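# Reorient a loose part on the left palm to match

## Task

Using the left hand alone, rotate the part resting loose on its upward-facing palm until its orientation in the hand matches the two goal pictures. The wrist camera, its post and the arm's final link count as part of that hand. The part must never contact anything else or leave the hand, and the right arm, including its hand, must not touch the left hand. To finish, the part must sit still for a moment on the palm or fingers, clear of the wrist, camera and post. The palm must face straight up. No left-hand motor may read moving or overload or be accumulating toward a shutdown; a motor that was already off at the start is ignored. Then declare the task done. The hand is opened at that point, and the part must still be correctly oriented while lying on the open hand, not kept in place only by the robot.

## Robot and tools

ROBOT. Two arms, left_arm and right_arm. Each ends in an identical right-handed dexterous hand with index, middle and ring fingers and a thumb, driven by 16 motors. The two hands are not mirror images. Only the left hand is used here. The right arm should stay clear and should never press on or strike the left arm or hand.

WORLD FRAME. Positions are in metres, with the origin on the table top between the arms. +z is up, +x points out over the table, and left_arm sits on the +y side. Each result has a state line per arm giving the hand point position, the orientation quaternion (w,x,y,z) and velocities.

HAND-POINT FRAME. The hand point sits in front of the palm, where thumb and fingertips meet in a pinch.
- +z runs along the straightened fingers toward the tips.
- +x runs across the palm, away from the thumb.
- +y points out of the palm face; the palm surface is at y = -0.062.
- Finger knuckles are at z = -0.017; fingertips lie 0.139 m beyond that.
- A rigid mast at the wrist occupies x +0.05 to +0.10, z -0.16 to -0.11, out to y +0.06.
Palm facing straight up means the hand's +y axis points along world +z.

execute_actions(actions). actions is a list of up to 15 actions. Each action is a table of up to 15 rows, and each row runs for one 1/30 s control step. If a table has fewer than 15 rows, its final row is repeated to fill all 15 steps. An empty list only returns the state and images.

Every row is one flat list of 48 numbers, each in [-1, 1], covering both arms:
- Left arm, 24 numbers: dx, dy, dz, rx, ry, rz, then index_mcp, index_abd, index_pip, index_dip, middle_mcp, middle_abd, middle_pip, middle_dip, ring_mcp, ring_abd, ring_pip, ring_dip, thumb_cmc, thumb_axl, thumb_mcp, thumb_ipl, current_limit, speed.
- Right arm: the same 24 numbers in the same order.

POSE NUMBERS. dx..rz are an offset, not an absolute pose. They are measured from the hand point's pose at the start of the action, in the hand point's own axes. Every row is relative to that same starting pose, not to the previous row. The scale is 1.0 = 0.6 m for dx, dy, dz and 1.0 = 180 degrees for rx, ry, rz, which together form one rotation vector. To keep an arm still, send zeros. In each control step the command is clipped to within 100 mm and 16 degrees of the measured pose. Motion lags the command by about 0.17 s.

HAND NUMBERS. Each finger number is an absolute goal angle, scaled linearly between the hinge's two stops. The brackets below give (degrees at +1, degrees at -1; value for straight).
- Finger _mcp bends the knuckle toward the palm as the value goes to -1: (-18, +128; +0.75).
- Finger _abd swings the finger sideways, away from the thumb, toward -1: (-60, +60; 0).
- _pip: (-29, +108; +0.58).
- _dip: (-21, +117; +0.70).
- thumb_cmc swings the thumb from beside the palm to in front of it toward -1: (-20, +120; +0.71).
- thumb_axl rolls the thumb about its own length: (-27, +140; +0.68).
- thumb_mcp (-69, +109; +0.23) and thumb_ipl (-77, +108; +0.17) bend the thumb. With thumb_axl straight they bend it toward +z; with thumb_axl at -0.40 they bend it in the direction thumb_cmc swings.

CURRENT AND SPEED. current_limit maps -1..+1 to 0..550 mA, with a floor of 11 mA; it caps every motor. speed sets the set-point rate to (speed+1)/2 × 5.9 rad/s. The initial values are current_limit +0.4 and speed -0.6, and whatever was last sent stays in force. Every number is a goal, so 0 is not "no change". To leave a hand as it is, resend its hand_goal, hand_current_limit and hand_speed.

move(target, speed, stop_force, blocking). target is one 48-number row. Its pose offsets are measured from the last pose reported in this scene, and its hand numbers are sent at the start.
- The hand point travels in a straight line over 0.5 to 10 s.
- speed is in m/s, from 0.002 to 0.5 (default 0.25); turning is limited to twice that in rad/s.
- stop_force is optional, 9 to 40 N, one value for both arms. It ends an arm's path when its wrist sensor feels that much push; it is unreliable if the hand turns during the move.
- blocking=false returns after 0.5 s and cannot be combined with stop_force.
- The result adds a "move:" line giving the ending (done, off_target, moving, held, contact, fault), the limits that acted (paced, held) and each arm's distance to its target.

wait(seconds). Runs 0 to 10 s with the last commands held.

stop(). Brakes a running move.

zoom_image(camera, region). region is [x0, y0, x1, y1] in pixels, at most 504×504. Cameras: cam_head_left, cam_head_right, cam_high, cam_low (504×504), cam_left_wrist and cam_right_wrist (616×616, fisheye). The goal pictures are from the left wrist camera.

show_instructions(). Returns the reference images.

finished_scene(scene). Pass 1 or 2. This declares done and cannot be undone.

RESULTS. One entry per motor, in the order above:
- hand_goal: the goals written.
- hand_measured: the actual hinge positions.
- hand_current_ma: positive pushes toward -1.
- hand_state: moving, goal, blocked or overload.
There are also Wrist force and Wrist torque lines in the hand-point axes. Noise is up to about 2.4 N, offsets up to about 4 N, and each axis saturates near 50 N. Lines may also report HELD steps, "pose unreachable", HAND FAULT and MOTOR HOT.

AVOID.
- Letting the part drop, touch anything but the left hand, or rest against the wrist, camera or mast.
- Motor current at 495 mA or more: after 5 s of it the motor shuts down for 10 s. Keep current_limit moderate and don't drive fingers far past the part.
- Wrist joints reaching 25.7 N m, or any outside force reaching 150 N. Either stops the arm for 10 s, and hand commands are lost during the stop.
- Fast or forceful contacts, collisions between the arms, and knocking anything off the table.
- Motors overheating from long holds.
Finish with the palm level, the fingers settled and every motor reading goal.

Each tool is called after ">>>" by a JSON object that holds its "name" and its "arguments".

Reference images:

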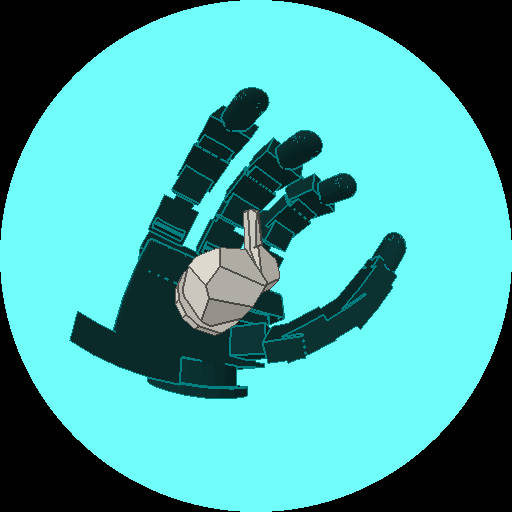

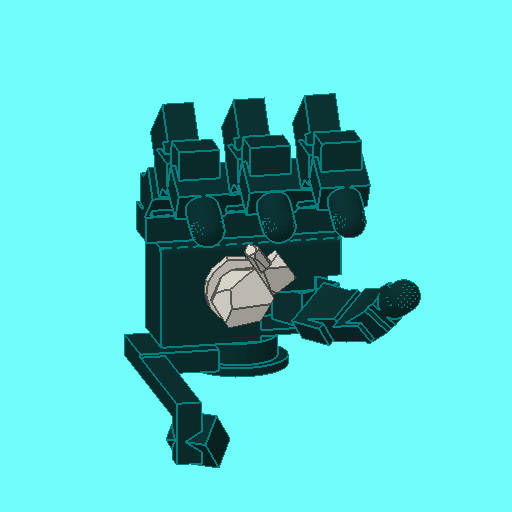

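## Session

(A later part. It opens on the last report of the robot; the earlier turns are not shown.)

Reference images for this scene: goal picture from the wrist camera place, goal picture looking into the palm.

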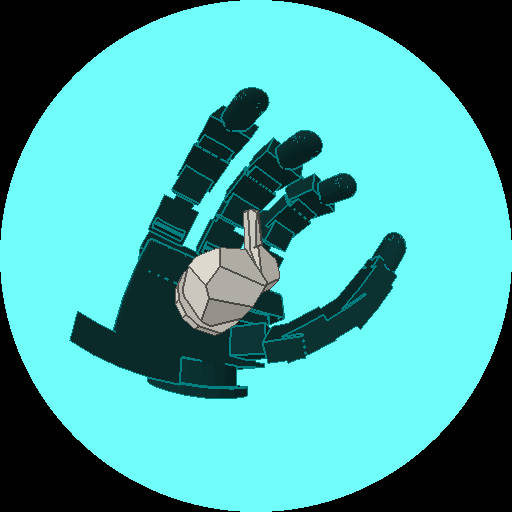

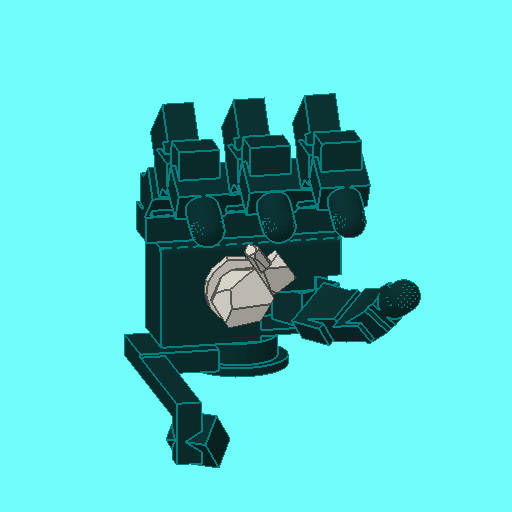

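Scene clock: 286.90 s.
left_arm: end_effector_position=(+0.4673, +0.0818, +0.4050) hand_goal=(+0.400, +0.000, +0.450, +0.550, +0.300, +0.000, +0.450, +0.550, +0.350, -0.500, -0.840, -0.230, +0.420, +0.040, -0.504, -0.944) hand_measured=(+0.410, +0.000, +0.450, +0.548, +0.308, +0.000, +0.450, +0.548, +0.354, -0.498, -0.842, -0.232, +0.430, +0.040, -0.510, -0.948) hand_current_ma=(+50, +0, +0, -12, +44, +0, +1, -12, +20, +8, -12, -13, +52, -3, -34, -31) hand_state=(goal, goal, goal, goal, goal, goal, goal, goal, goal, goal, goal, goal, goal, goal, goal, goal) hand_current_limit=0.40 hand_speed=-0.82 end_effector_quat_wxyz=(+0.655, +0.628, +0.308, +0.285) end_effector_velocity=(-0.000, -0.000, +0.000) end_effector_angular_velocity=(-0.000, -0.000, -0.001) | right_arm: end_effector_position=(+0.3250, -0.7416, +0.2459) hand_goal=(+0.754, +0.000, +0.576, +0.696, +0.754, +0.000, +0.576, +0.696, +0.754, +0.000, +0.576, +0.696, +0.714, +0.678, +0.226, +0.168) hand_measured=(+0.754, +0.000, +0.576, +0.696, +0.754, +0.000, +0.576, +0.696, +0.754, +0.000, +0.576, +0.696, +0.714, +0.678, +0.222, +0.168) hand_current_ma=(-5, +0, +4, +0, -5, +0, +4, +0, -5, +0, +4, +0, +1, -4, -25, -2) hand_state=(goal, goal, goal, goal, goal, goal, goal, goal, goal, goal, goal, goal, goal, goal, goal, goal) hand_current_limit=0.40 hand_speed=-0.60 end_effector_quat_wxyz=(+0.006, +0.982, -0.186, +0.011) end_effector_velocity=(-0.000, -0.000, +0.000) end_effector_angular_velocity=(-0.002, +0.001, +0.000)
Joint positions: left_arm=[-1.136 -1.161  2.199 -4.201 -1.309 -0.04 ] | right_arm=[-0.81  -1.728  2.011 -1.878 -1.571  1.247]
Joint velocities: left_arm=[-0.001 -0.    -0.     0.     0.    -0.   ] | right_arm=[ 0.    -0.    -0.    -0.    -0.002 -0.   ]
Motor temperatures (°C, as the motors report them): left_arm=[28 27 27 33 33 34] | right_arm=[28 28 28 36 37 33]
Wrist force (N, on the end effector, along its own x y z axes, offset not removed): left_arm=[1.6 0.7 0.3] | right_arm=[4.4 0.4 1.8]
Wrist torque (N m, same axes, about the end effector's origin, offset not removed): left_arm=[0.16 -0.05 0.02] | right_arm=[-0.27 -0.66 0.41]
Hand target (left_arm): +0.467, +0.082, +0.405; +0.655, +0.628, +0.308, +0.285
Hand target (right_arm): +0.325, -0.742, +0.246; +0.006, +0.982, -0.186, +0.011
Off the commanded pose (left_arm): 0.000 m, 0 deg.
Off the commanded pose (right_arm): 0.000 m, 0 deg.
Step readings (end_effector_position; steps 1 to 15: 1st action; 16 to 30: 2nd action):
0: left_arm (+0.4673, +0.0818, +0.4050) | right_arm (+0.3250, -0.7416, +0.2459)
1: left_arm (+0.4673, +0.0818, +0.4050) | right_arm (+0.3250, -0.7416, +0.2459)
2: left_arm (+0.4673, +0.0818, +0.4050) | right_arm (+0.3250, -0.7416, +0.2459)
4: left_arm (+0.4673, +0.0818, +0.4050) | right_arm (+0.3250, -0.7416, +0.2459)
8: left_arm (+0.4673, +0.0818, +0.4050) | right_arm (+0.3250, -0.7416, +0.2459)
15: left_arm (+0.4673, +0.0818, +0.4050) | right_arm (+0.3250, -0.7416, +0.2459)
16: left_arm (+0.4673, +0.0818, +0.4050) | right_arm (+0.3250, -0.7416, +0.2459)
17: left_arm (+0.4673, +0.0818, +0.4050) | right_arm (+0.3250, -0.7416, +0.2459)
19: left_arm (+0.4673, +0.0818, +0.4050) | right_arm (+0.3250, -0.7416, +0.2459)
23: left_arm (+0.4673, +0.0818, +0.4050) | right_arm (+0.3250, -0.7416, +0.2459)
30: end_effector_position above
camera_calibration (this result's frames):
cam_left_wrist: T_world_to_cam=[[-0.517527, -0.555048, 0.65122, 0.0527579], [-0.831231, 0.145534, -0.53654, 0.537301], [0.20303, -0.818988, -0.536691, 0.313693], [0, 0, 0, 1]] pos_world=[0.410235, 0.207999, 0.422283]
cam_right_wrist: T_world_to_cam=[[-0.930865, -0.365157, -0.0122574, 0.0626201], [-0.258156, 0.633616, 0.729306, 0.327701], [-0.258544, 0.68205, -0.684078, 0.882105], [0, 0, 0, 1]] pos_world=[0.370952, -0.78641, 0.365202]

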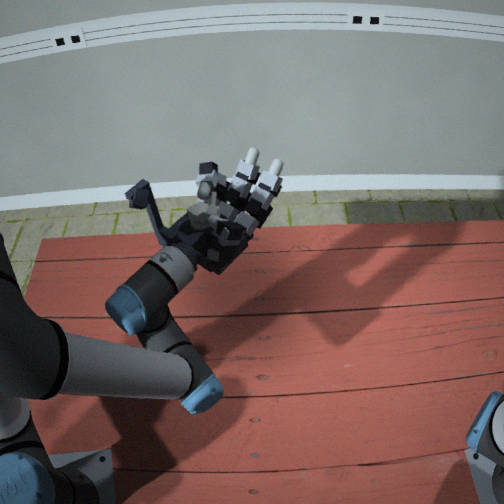

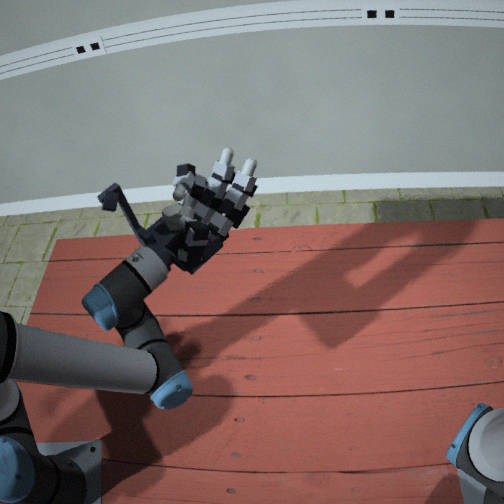

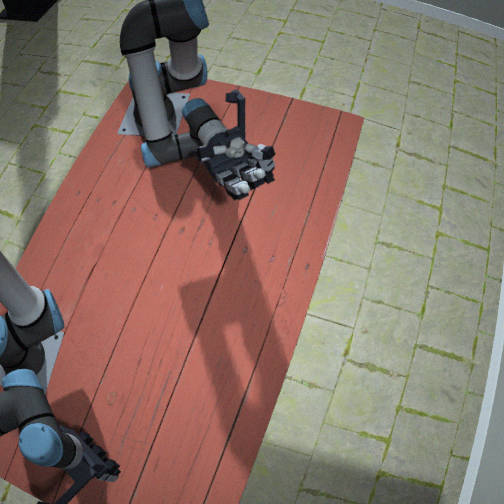

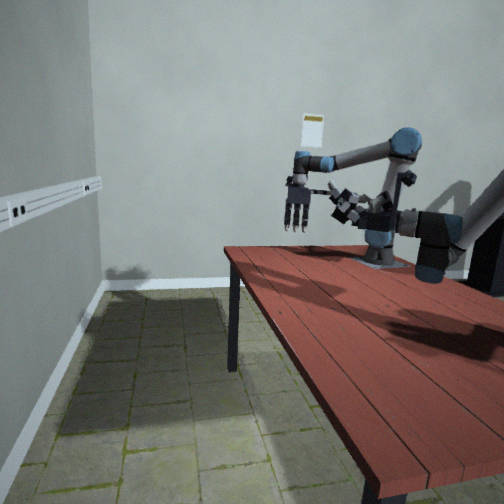

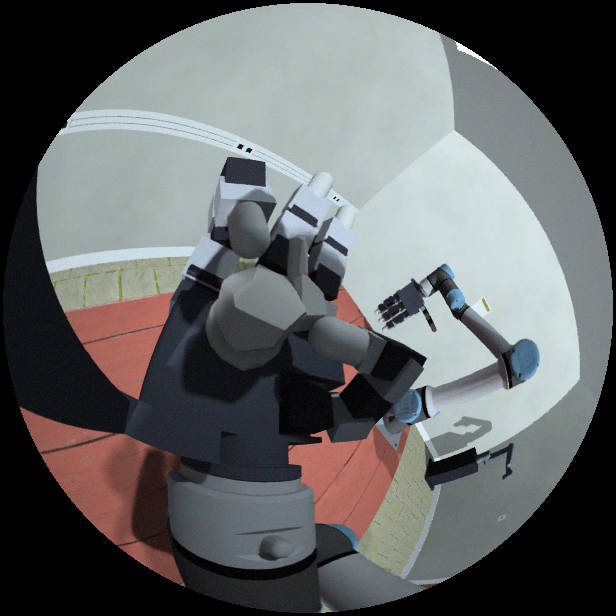

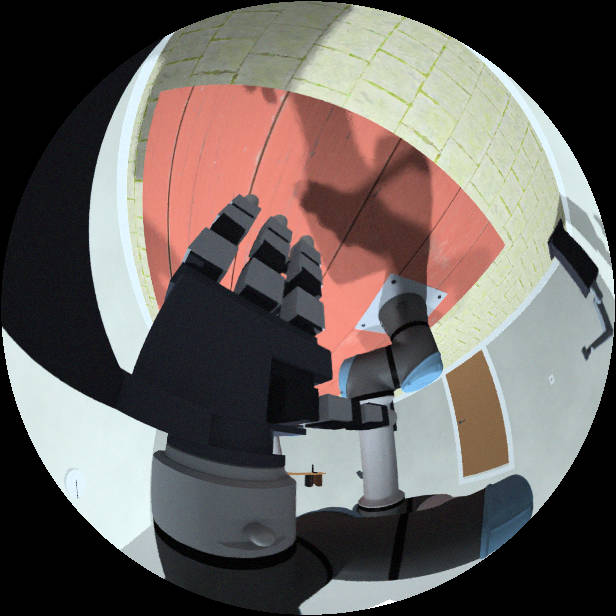

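>>> {"name": "execute_actions", "arguments": {"actions": [[[0,0,0,0,0,0, 0.4,0,0.45,0.55, 0.3,0,0.45,0.55, 0.17,-0.5,-0.84,-0.23, 0.42,-0.08,-0.49,-0.945, 0.4,-0.75, 0,0,0,0,0,0, 0.754,0,0.576,0.696,0.754,0,0.576,0.696,0.754,0,0.576,0.696,0.714,0.678,0.226,0.168,0.4,-0.6]],[[0,0,0,0,0,0, 0.4,0,0.45,0.55, 0.3,0,0.45,0.55, 0.02,-0.5,-0.83,-0.21, 0.42,-0.15,-0.25,-0.945, 0.4,-0.75, 0,0,0,0,0,0, 0.754,0,0.576,0.696,0.754,0,0.576,0.696,0.754,0,0.576,0.696,0.714,0.678,0.226,0.168,0.4,-0.6]]]}}

>>> {"name": "zoom_image", "arguments": {"camera": "cam_left_wrist", "region": [190, 225, 370, 405]}}

>>> {"name": "zoom_image", "arguments": {"camera": "cam_high", "region": [185, 115, 275, 205]}}

Scene clock: 310.47 s.
left_arm: end_effector_position=(+0.4673, +0.0818, +0.4050) hand_goal=(+0.400, +0.000, +0.450, +0.550, +0.300, +0.000, +0.450, +0.550, +0.020, -0.500, -0.830, -0.210, +0.420, -0.150, -0.250, -0.944) hand_measured=(+0.410, +0.000, +0.450, +0.548, +0.308, +0.000, +0.450, +0.548, +0.034, -0.498, -0.834, -0.212, +0.430, -0.146, -0.296, -0.948) hand_current_ma=(+50, +0, +0, -12, +44, +0, +1, -12, +73, +8, -17, -14, +48, +31, -47, -31) hand_state=(goal, goal, goal, goal, goal, goal, goal, goal, goal, goal, goal, goal, goal, goal, moving, goal) hand_current_limit=0.40 hand_speed=-0.75 end_effector_quat_wxyz=(+0.655, +0.628, +0.308, +0.285) end_effector_velocity=(-0.000, +0.000, +0.000) end_effector_angular_velocity=(-0.001, -0.000, -0.000) | right_arm: end_effector_position=(+0.3250, -0.7416, +0.2459) hand_goal=(+0.754, +0.000, +0.576, +0.696, +0.754, +0.000, +0.576, +0.696, +0.754, +0.000, +0.576, +0.696, +0.714, +0.678, +0.226, +0.168) hand_measured=(+0.754, +0.000, +0.576, +0.696, +0.754, +0.000, +0.576, +0.696, +0.754, +0.000, +0.576, +0.696, +0.714, +0.678, +0.222, +0.168) hand_current_ma=(-5, +0, +4, +0, -5, +0, +4, +0, -5, +0, +4, +0, +1, -4, -25, -2) hand_state=(goal, goal, goal, goal, goal, goal, goal, goal, goal, goal, goal, goal, goal, goal, goal, goal) hand_current_limit=0.40 hand_speed=-0.60 end_effector_quat_wxyz=(+0.006, +0.982, -0.186, +0.011) end_effector_velocity=(+0.000, -0.000, +0.000) end_effector_angular_velocity=(-0.000, -0.000, -0.000)
Joint positions: left_arm=[-1.136 -1.161  2.199 -4.201 -1.309 -0.04 ] | right_arm=[-0.81  -1.728  2.011 -1.878 -1.571  1.247]
Joint velocities: left_arm=[-0.     0.     0.    -0.001  0.    -0.   ] | right_arm=[ 0. -0. -0.  0. -0.  0.]
Motor temperatures (°C, as the motors report them): left_arm=[28 27 27 33 33 34] | right_arm=[28 28 28 36 37 33]
Wrist force (N, on the end effector, along its own x y z axes, offset not removed): left_arm=[3.3 -2.9 2.5] | right_arm=[5.0 -0.2 1.8]
Wrist torque (N m, same axes, about the end effector's origin, offset not removed): left_arm=[-0.64 -0.29 0.21] | right_arm=[-0.35 -0.67 0.33]
Hand target (left_arm): +0.467, +0.082, +0.405; +0.655, +0.628, +0.308, +0.285
Hand target (right_arm): +0.325, -0.742, +0.246; +0.006, +0.982, -0.186, +0.011
Off the commanded pose (left_arm): 0.000 m, 0 deg.
Off the commanded pose (right_arm): 0.000 m, 0 deg.
Step readings (end_effector_position; steps 1 to 15: 1st action; 16 to 30: 2nd action):
0: left_arm (+0.4673, +0.0818, +0.4050) | right_arm (+0.3250, -0.7416, +0.2459)
1: left_arm (+0.4673, +0.0818, +0.4050) | right_arm (+0.3250, -0.7416, +0.2459)
2: left_arm (+0.4673, +0.0818, +0.4050) | right_arm (+0.3250, -0.7416, +0.2459)
4: left_arm (+0.4673, +0.0818, +0.4050) | right_arm (+0.3250, -0.7416, +0.2459)
8: left_arm (+0.4673, +0.0818, +0.4050) | right_arm (+0.3250, -0.7416, +0.2459)
15: left_arm (+0.4673, +0.0818, +0.4050) | right_arm (+0.3250, -0.7416, +0.2459)
16: left_arm (+0.4673, +0.0818, +0.4050) | right_arm (+0.3250, -0.7416, +0.2459)
17: left_arm (+0.4673, +0.0818, +0.4050) | right_arm (+0.3250, -0.7416, +0.2459)
19: left_arm (+0.4673, +0.0818, +0.4050) | right_arm (+0.3250, -0.7416, +0.2459)
23: left_arm (+0.4673, +0.0818, +0.4050) | right_arm (+0.3250, -0.7416, +0.2459)
30: end_effector_position above
camera_calibration (this result's frames):
cam_left_wrist: T_world_to_cam=[[-0.517527, -0.555048, 0.65122, 0.0527579], [-0.831231, 0.145534, -0.53654, 0.537301], [0.20303, -0.818988, -0.536691, 0.313693], [0, 0, 0, 1]] pos_world=[0.410235, 0.207999, 0.422283]
cam_right_wrist: T_world_to_cam=[[-0.930865, -0.365157, -0.0122574, 0.0626202], [-0.258156, 0.633616, 0.729306, 0.327701], [-0.258544, 0.68205, -0.684078, 0.882105], [0, 0, 0, 1]] pos_world=[0.370952, -0.786409, 0.365202]

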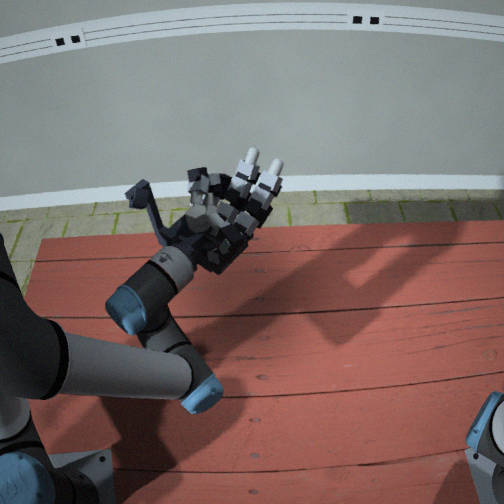

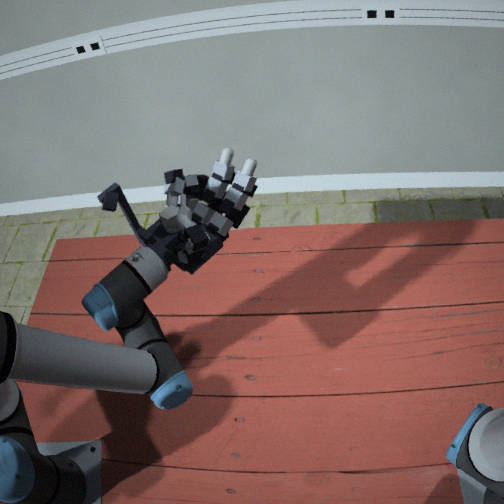

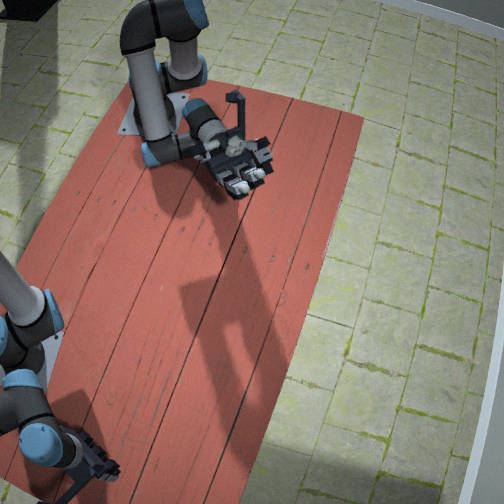

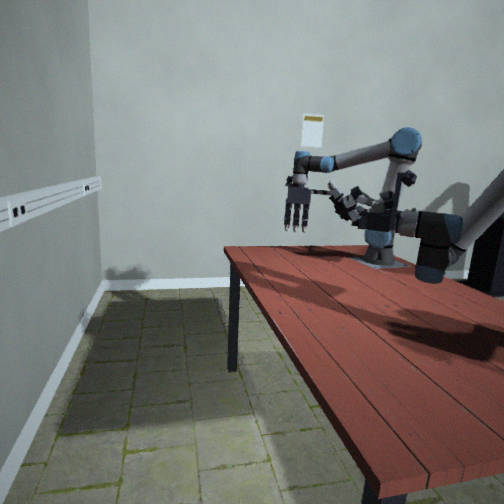

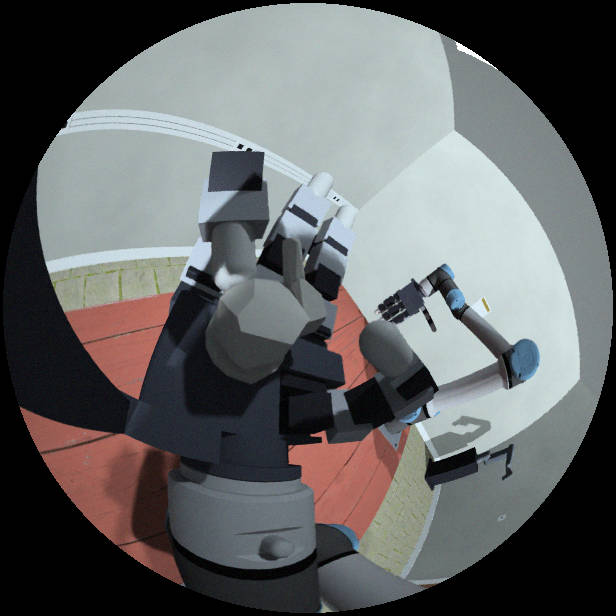

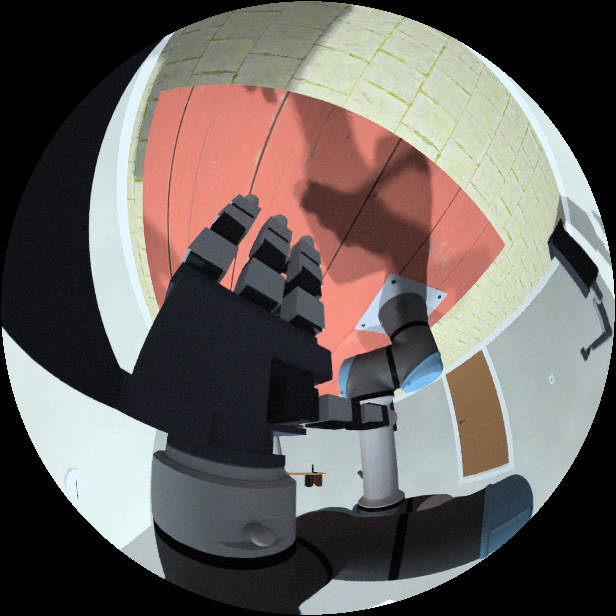

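Region (190, 225, 370, 405) of cam_left_wrist's 616x616 image, scaled by 2.800, with more detail than that image has.

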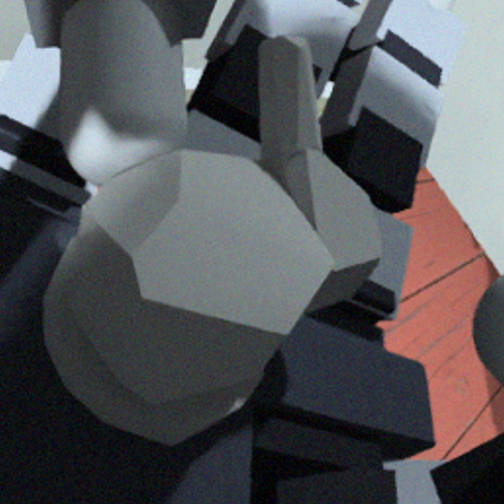

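Region (185, 115, 275, 205) of cam_high's 504x504 image, scaled by 5.600, with more detail than that image has.

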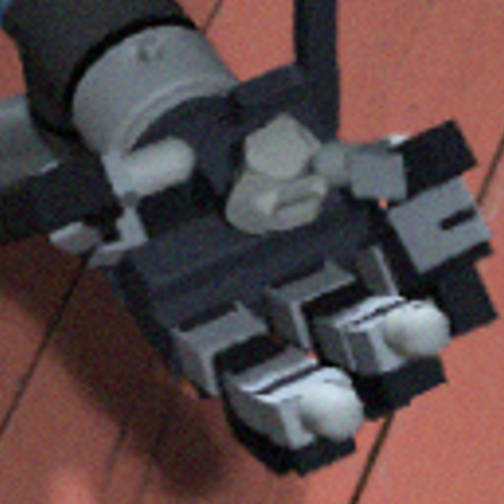

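>>> {"name": "zoom_image", "arguments": {"camera": "cam_left_wrist", "region": [340, 110, 480, 250]}}

Region (340, 110, 480, 250) of cam_left_wrist's 616x616 image, scaled by 3.600, with more detail than that image has.

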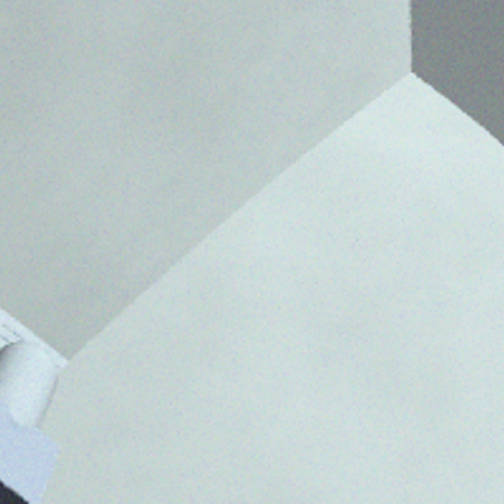

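>>> {"name": "execute_actions", "arguments": {"actions": [[[0,0,0,0.002,0,0.0045, 0.4,0,0.45,0.55, 0.3,0,0.45,0.55, 0.35,-0.1,-0.83,-0.21, 0.5,-0.15,0.1,-0.3, 0.4,-0.3, 0,0,0,0,0,0, 0.754,0,0.576,0.696,0.754,0,0.576,0.696,0.754,0,0.576,0.696,0.714,0.678,0.226,0.168,0.4,-0.6]],[[0,0,0,0.002,0,0.0045, 0.5,0,0.5,0.6, 0.5,0,0.5,0.6, 0.5,0,0.3,0.5, 0.6,0.3,0.2,0.1, 0.4,0.0, 0,0,0,0,0,0, 0.754,0,0.576,0.696,0.754,0,0.576,0.696,0.754,0,0.576,0.696,0.714,0.678,0.226,0.168,0.4,-0.6]]]}}

Scene clock: 334.47 s.
left_arm: end_effector_position=(+0.4674, +0.0818, +0.4050) hand_goal=(+0.500, +0.000, +0.500, +0.600, +0.500, +0.000, +0.500, +0.600, +0.500, +0.000, +0.300, +0.500, +0.600, +0.300, +0.200, +0.100) hand_measured=(+0.510, +0.000, +0.500, +0.598, +0.510, +0.000, +0.500, +0.598, +0.506, -0.004, -0.364, +0.206, +0.610, +0.222, +0.202, -0.252) hand_current_ma=(+53, +0, +2, -11, +51, +0, +4, -11, +35, -15, -56, -50, +48, -43, +13, -52) hand_state=(goal, goal, goal, goal, goal, goal, goal, goal, goal, goal, moving, moving, goal, moving, goal, moving) hand_current_limit=0.40 hand_speed=0.00 end_effector_quat_wxyz=(+0.647, +0.636, +0.301, +0.292) end_effector_velocity=(+0.000, +0.000, -0.000) end_effector_angular_velocity=(+0.001, +0.000, +0.000) | right_arm: end_effector_position=(+0.3250, -0.7416, +0.2459) hand_goal=(+0.754, +0.000, +0.576, +0.696, +0.754, +0.000, +0.576, +0.696, +0.754, +0.000, +0.576, +0.696, +0.714, +0.678, +0.226, +0.168) hand_measured=(+0.754, +0.000, +0.576, +0.696, +0.754, +0.000, +0.576, +0.696, +0.754, +0.000, +0.576, +0.696, +0.714, +0.678, +0.222, +0.168) hand_current_ma=(-5, +0, +4, +0, -5, +0, +4, +0, -5, +0, +4, +0, +1, -4, -25, -2) hand_state=(goal, goal, goal, goal, goal, goal, goal, goal, goal, goal, goal, goal, goal, goal, goal, goal) hand_current_limit=0.40 hand_speed=-0.60 end_effector_quat_wxyz=(+0.006, +0.982, -0.186, +0.011) end_effector_velocity=(+0.000, +0.000, -0.000) end_effector_angular_velocity=(+0.001, +0.000, +0.001)
Joint positions: left_arm=[-1.13  -1.173  2.204 -4.181 -1.315 -0.015] | right_arm=[-0.81  -1.728  2.011 -1.878 -1.571  1.247]
Joint velocities: left_arm=[ 0.    -0.001  0.     0.002 -0.     0.   ] | right_arm=[ 0.     0.     0.     0.     0.    -0.001]
Motor temperatures (°C, as the motors report them): left_arm=[28 27 27 33 33 34] | right_arm=[28 28 28 36 37 33]
Wrist force (N, on the end effector, along its own x y z axes, offset not removed): left_arm=[2.6 0.1 0.5] | right_arm=[2.8 0.5 3.1]
Wrist torque (N m, same axes, about the end effector's origin, offset not removed): left_arm=[-0.11 -0.14 0.21] | right_arm=[-0.39 -0.48 0.25]
Hand target (left_arm): +0.467, +0.082, +0.405; +0.647, +0.636, +0.301, +0.292
Hand target (right_arm): +0.325, -0.742, +0.246; +0.006, +0.982, -0.186, +0.011
Off the commanded pose (left_arm): 0.000 m, 0 deg.
Off the commanded pose (right_arm): 0.000 m, 0 deg.
Step readings (end_effector_position; steps 1 to 15: 1st action; 16 to 30: 2nd action):
0: left_arm (+0.4673, +0.0818, +0.4050) | right_arm (+0.3250, -0.7416, +0.2459)
1: left_arm (+0.4674, +0.0818, +0.4050) | right_arm (+0.3250, -0.7416, +0.2459)
2: left_arm (+0.4674, +0.0819, +0.4050) | right_arm (+0.3250, -0.7416, +0.2459)
4: left_arm (+0.4674, +0.0819, +0.4050) | right_arm (+0.3250, -0.7416, +0.2459)
8: left_arm (+0.4674, +0.0818, +0.4049) | right_arm (+0.3250, -0.7416, +0.2459)
15: left_arm (+0.4673, +0.0818, +0.4050) | right_arm (+0.3250, -0.7416, +0.2459)
16: left_arm (+0.4673, +0.0818, +0.4050) | right_arm (+0.3250, -0.7416, +0.2459)
17: left_arm (+0.4673, +0.0818, +0.4050) | right_arm (+0.3250, -0.7416, +0.2459)
19: left_arm (+0.4673, +0.0818, +0.4050) | right_arm (+0.3250, -0.7416, +0.2459)
23: left_arm (+0.4674, +0.0818, +0.4050) | right_arm (+0.3250, -0.7416, +0.2459)
30: end_effector_position above
camera_calibration (this result's frames):
cam_left_wrist: T_world_to_cam=[[-0.523101, -0.573974, 0.630015, 0.0654928], [-0.826547, 0.161412, -0.539227, 0.534906], [0.207811, -0.802807, -0.558852, 0.319102], [0, 0, 0, 1]] pos_world=[0.410072, 0.207428, 0.425505]
cam_right_wrist: T_world_to_cam=[[-0.930865, -0.365157, -0.0122575, 0.0626202], [-0.258156, 0.633616, 0.729306, 0.327701], [-0.258544, 0.68205, -0.684078, 0.882105], [0, 0, 0, 1]] pos_world=[0.370952, -0.78641, 0.365202]

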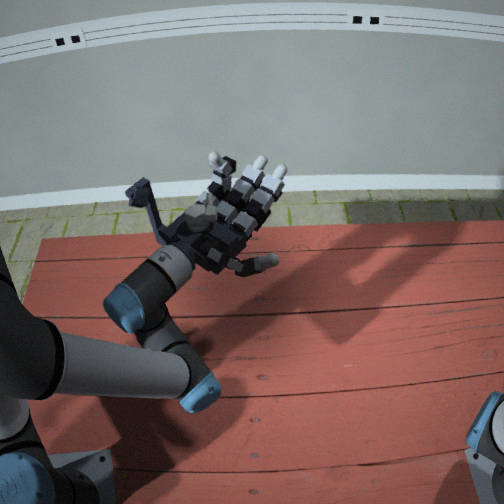

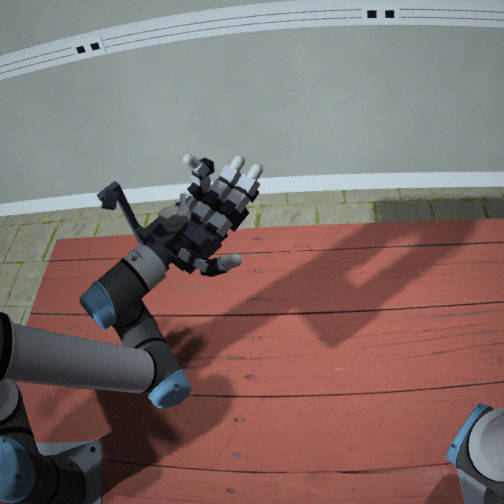

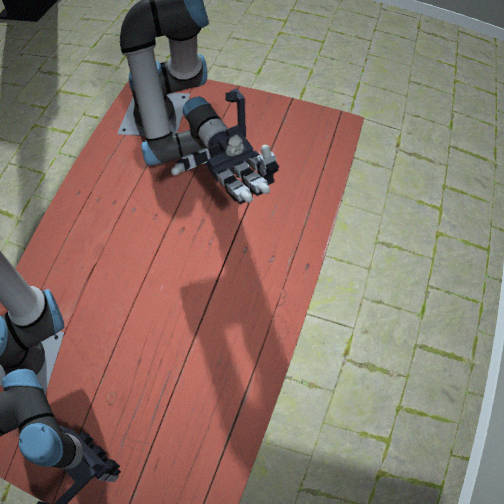

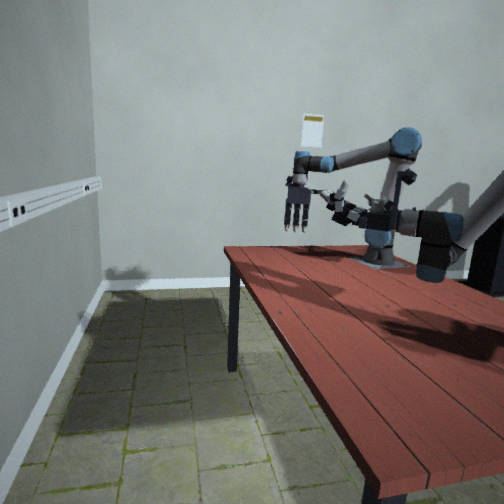

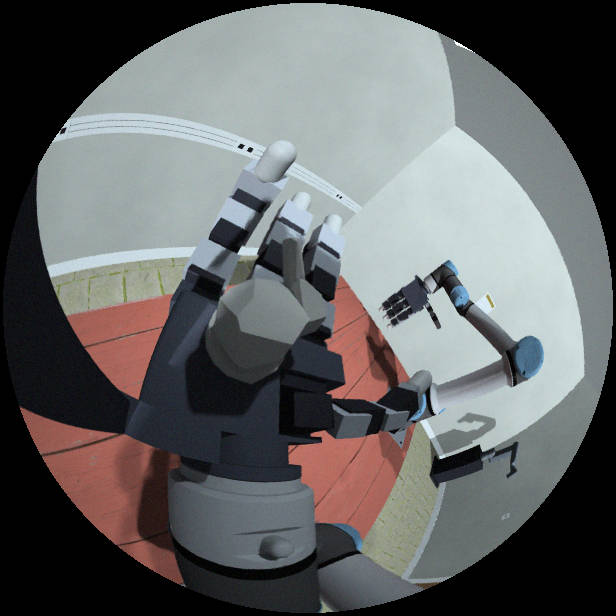

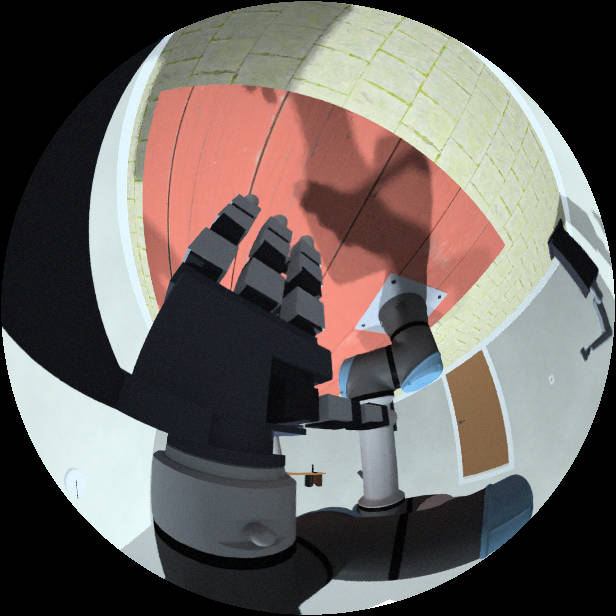

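>>> {"name": "execute_actions", "arguments": {"actions": []}}

Scene clock: 345.90 s.
left_arm: end_effector_position=(+0.4674, +0.0818, +0.4050) hand_goal=(+0.500, +0.000, +0.500, +0.600, +0.500, +0.000, +0.500, +0.600, +0.500, +0.000, +0.300, +0.500, +0.600, +0.300, +0.200, +0.100) hand_measured=(+0.510, +0.000, +0.500, +0.598, +0.510, +0.000, +0.500, +0.598, +0.508, -0.004, +0.300, +0.498, +0.610, +0.298, +0.202, +0.098) hand_current_ma=(+52, +0, +2, -11, +51, +0, +4, -11, +50, -15, +0, -12, +52, -9, +13, -9) hand_state=(goal, goal, goal, goal, goal, goal, goal, goal, goal, goal, goal, goal, goal, goal, goal, goal) hand_current_limit=0.40 hand_speed=0.00 end_effector_quat_wxyz=(+0.647, +0.636, +0.301, +0.292) end_effector_velocity=(-0.000, -0.000, -0.001) end_effector_angular_velocity=(+0.003, +0.000, -0.000) | right_arm: end_effector_position=(+0.3250, -0.7416, +0.2459) hand_goal=(+0.754, +0.000, +0.576, +0.696, +0.754, +0.000, +0.576, +0.696, +0.754, +0.000, +0.576, +0.696, +0.714, +0.678, +0.226, +0.168) hand_measured=(+0.754, +0.000, +0.576, +0.696, +0.754, +0.000, +0.576, +0.696, +0.754, +0.000, +0.576, +0.696, +0.714, +0.678, +0.222, +0.168) hand_current_ma=(-5, +0, +4, +0, -5, +0, +4, +0, -5, +0, +4, +0, +1, -4, -25, -2) hand_state=(goal, goal, goal, goal, goal, goal, goal, goal, goal, goal, goal, goal, goal, goal, goal, goal) hand_current_limit=0.40 hand_speed=-0.60 end_effector_quat_wxyz=(+0.006, +0.982, -0.186, +0.011) end_effector_velocity=(+0.000, +0.000, -0.000) end_effector_angular_velocity=(+0.002, -0.000, -0.000)
Joint positions: left_arm=[-1.13  -1.173  2.204 -4.181 -1.315 -0.015] | right_arm=[-0.81  -1.728  2.011 -1.878 -1.571  1.247]
Joint velocities: left_arm=[-0.    -0.     0.001  0.001  0.     0.001] | right_arm=[-0.     0.001 -0.    -0.     0.001  0.   ]
Motor temperatures (°C, as the motors report them): left_arm=[28 27 27 33 33 34] | right_arm=[28 28 28 36 37 33]
Wrist force (N, on the end effector, along its own x y z axes, offset not removed): left_arm=[2.6 -0.4 -0.6] | right_arm=[4.4 -0.5 0.4]
Wrist torque (N m, same axes, about the end effector's origin, offset not removed): left_arm=[0.08 -0.17 0.17] | right_arm=[-0.34 -0.55 0.39]
Hand target (left_arm): +0.467, +0.082, +0.405; +0.647, +0.636, +0.301, +0.292
Hand target (right_arm): +0.325, -0.742, +0.246; +0.006, +0.982, -0.186, +0.011
Off the commanded pose (left_arm): 0.000 m, 0 deg.
Off the commanded pose (right_arm): 0.000 m, 0 deg.
camera_calibration (this result's frames):
cam_left_wrist: T_world_to_cam=[[-0.523115, -0.574029, 0.629953, 0.0655285], [-0.826535, 0.161459, -0.539232, 0.5349], [0.207823, -0.802759, -0.558916, 0.319119], [0, 0, 0, 1]] pos_world=[0.410072, 0.207426, 0.425516]
cam_right_wrist: T_world_to_cam=[[-0.930865, -0.365157, -0.0122574, 0.0626202], [-0.258156, 0.633616, 0.729306, 0.327701], [-0.258544, 0.68205, -0.684078, 0.882105], [0, 0, 0, 1]] pos_world=[0.370952, -0.78641, 0.365202]

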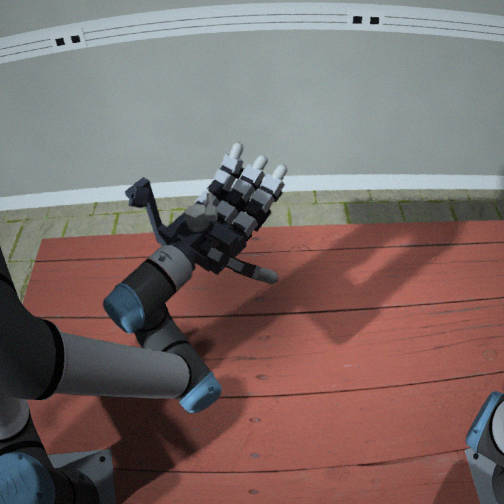

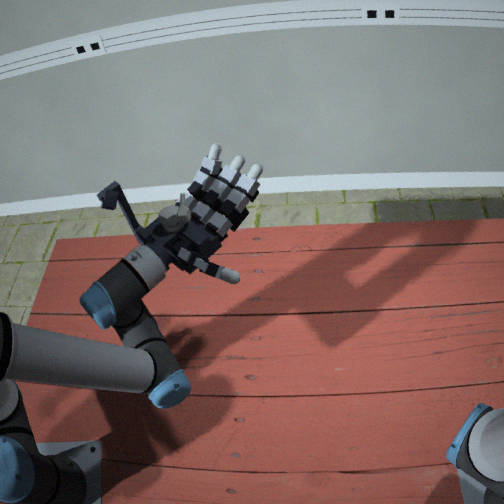

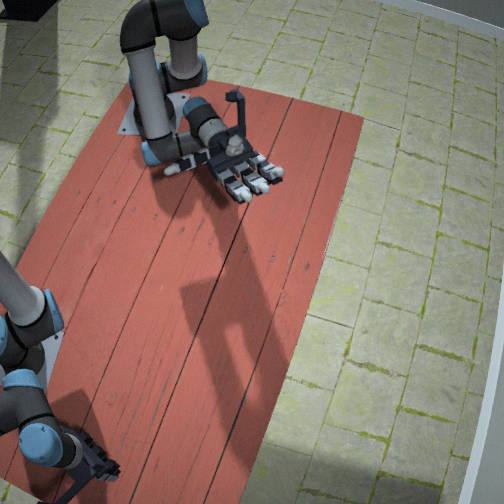

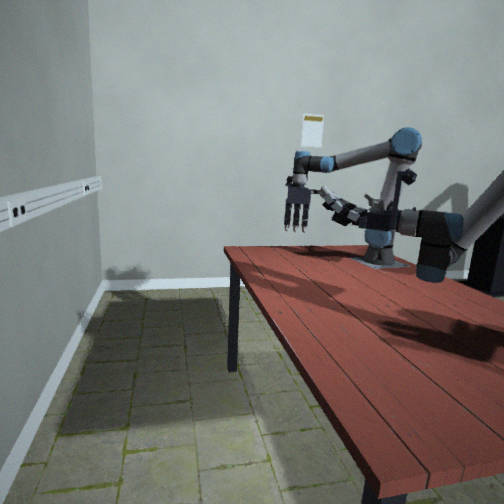

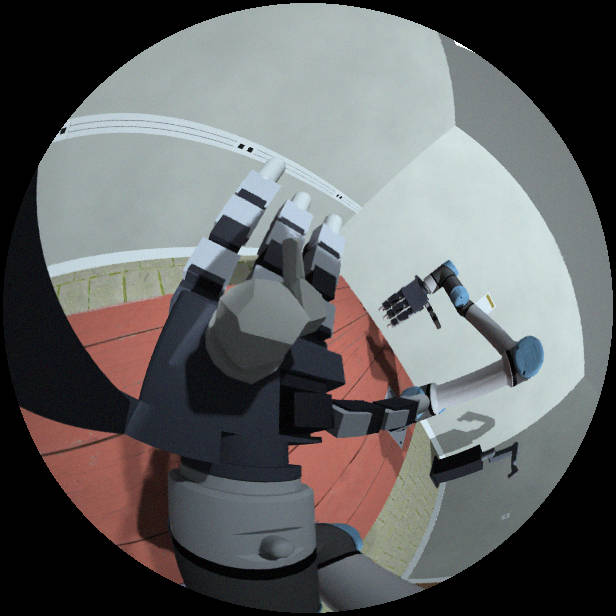

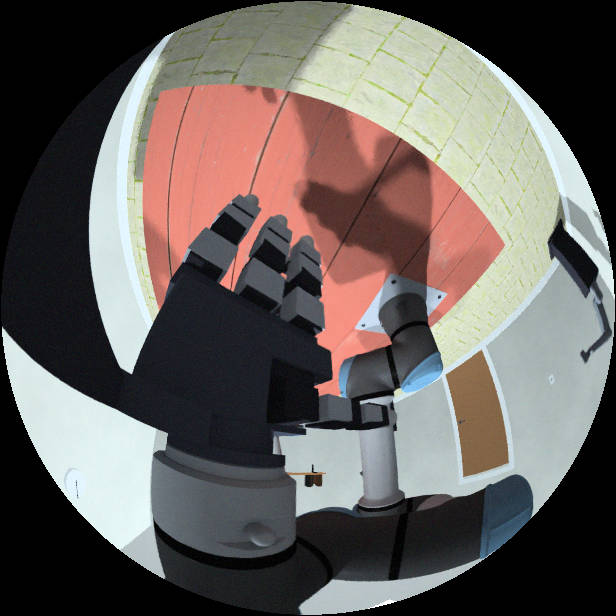

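>>> {"name": "zoom_image", "arguments": {"camera": "cam_left_wrist", "region": [170, 210, 380, 420]}}

Region (170, 210, 380, 420) of cam_left_wrist's 616x616 image, scaled by 2.400, with more detail than that image has.

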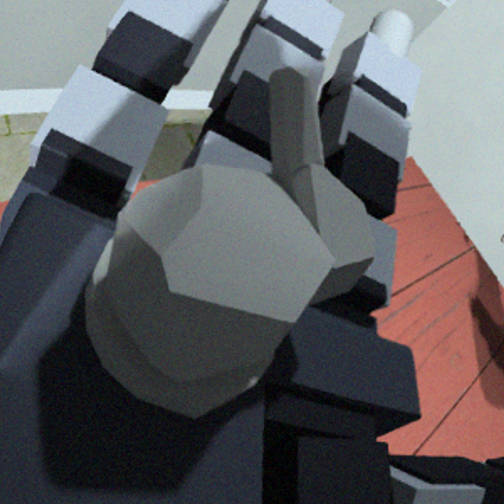

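>>> {"name": "finished_scene", "arguments": {"scene": 1}}

The scene is finished: the task was done.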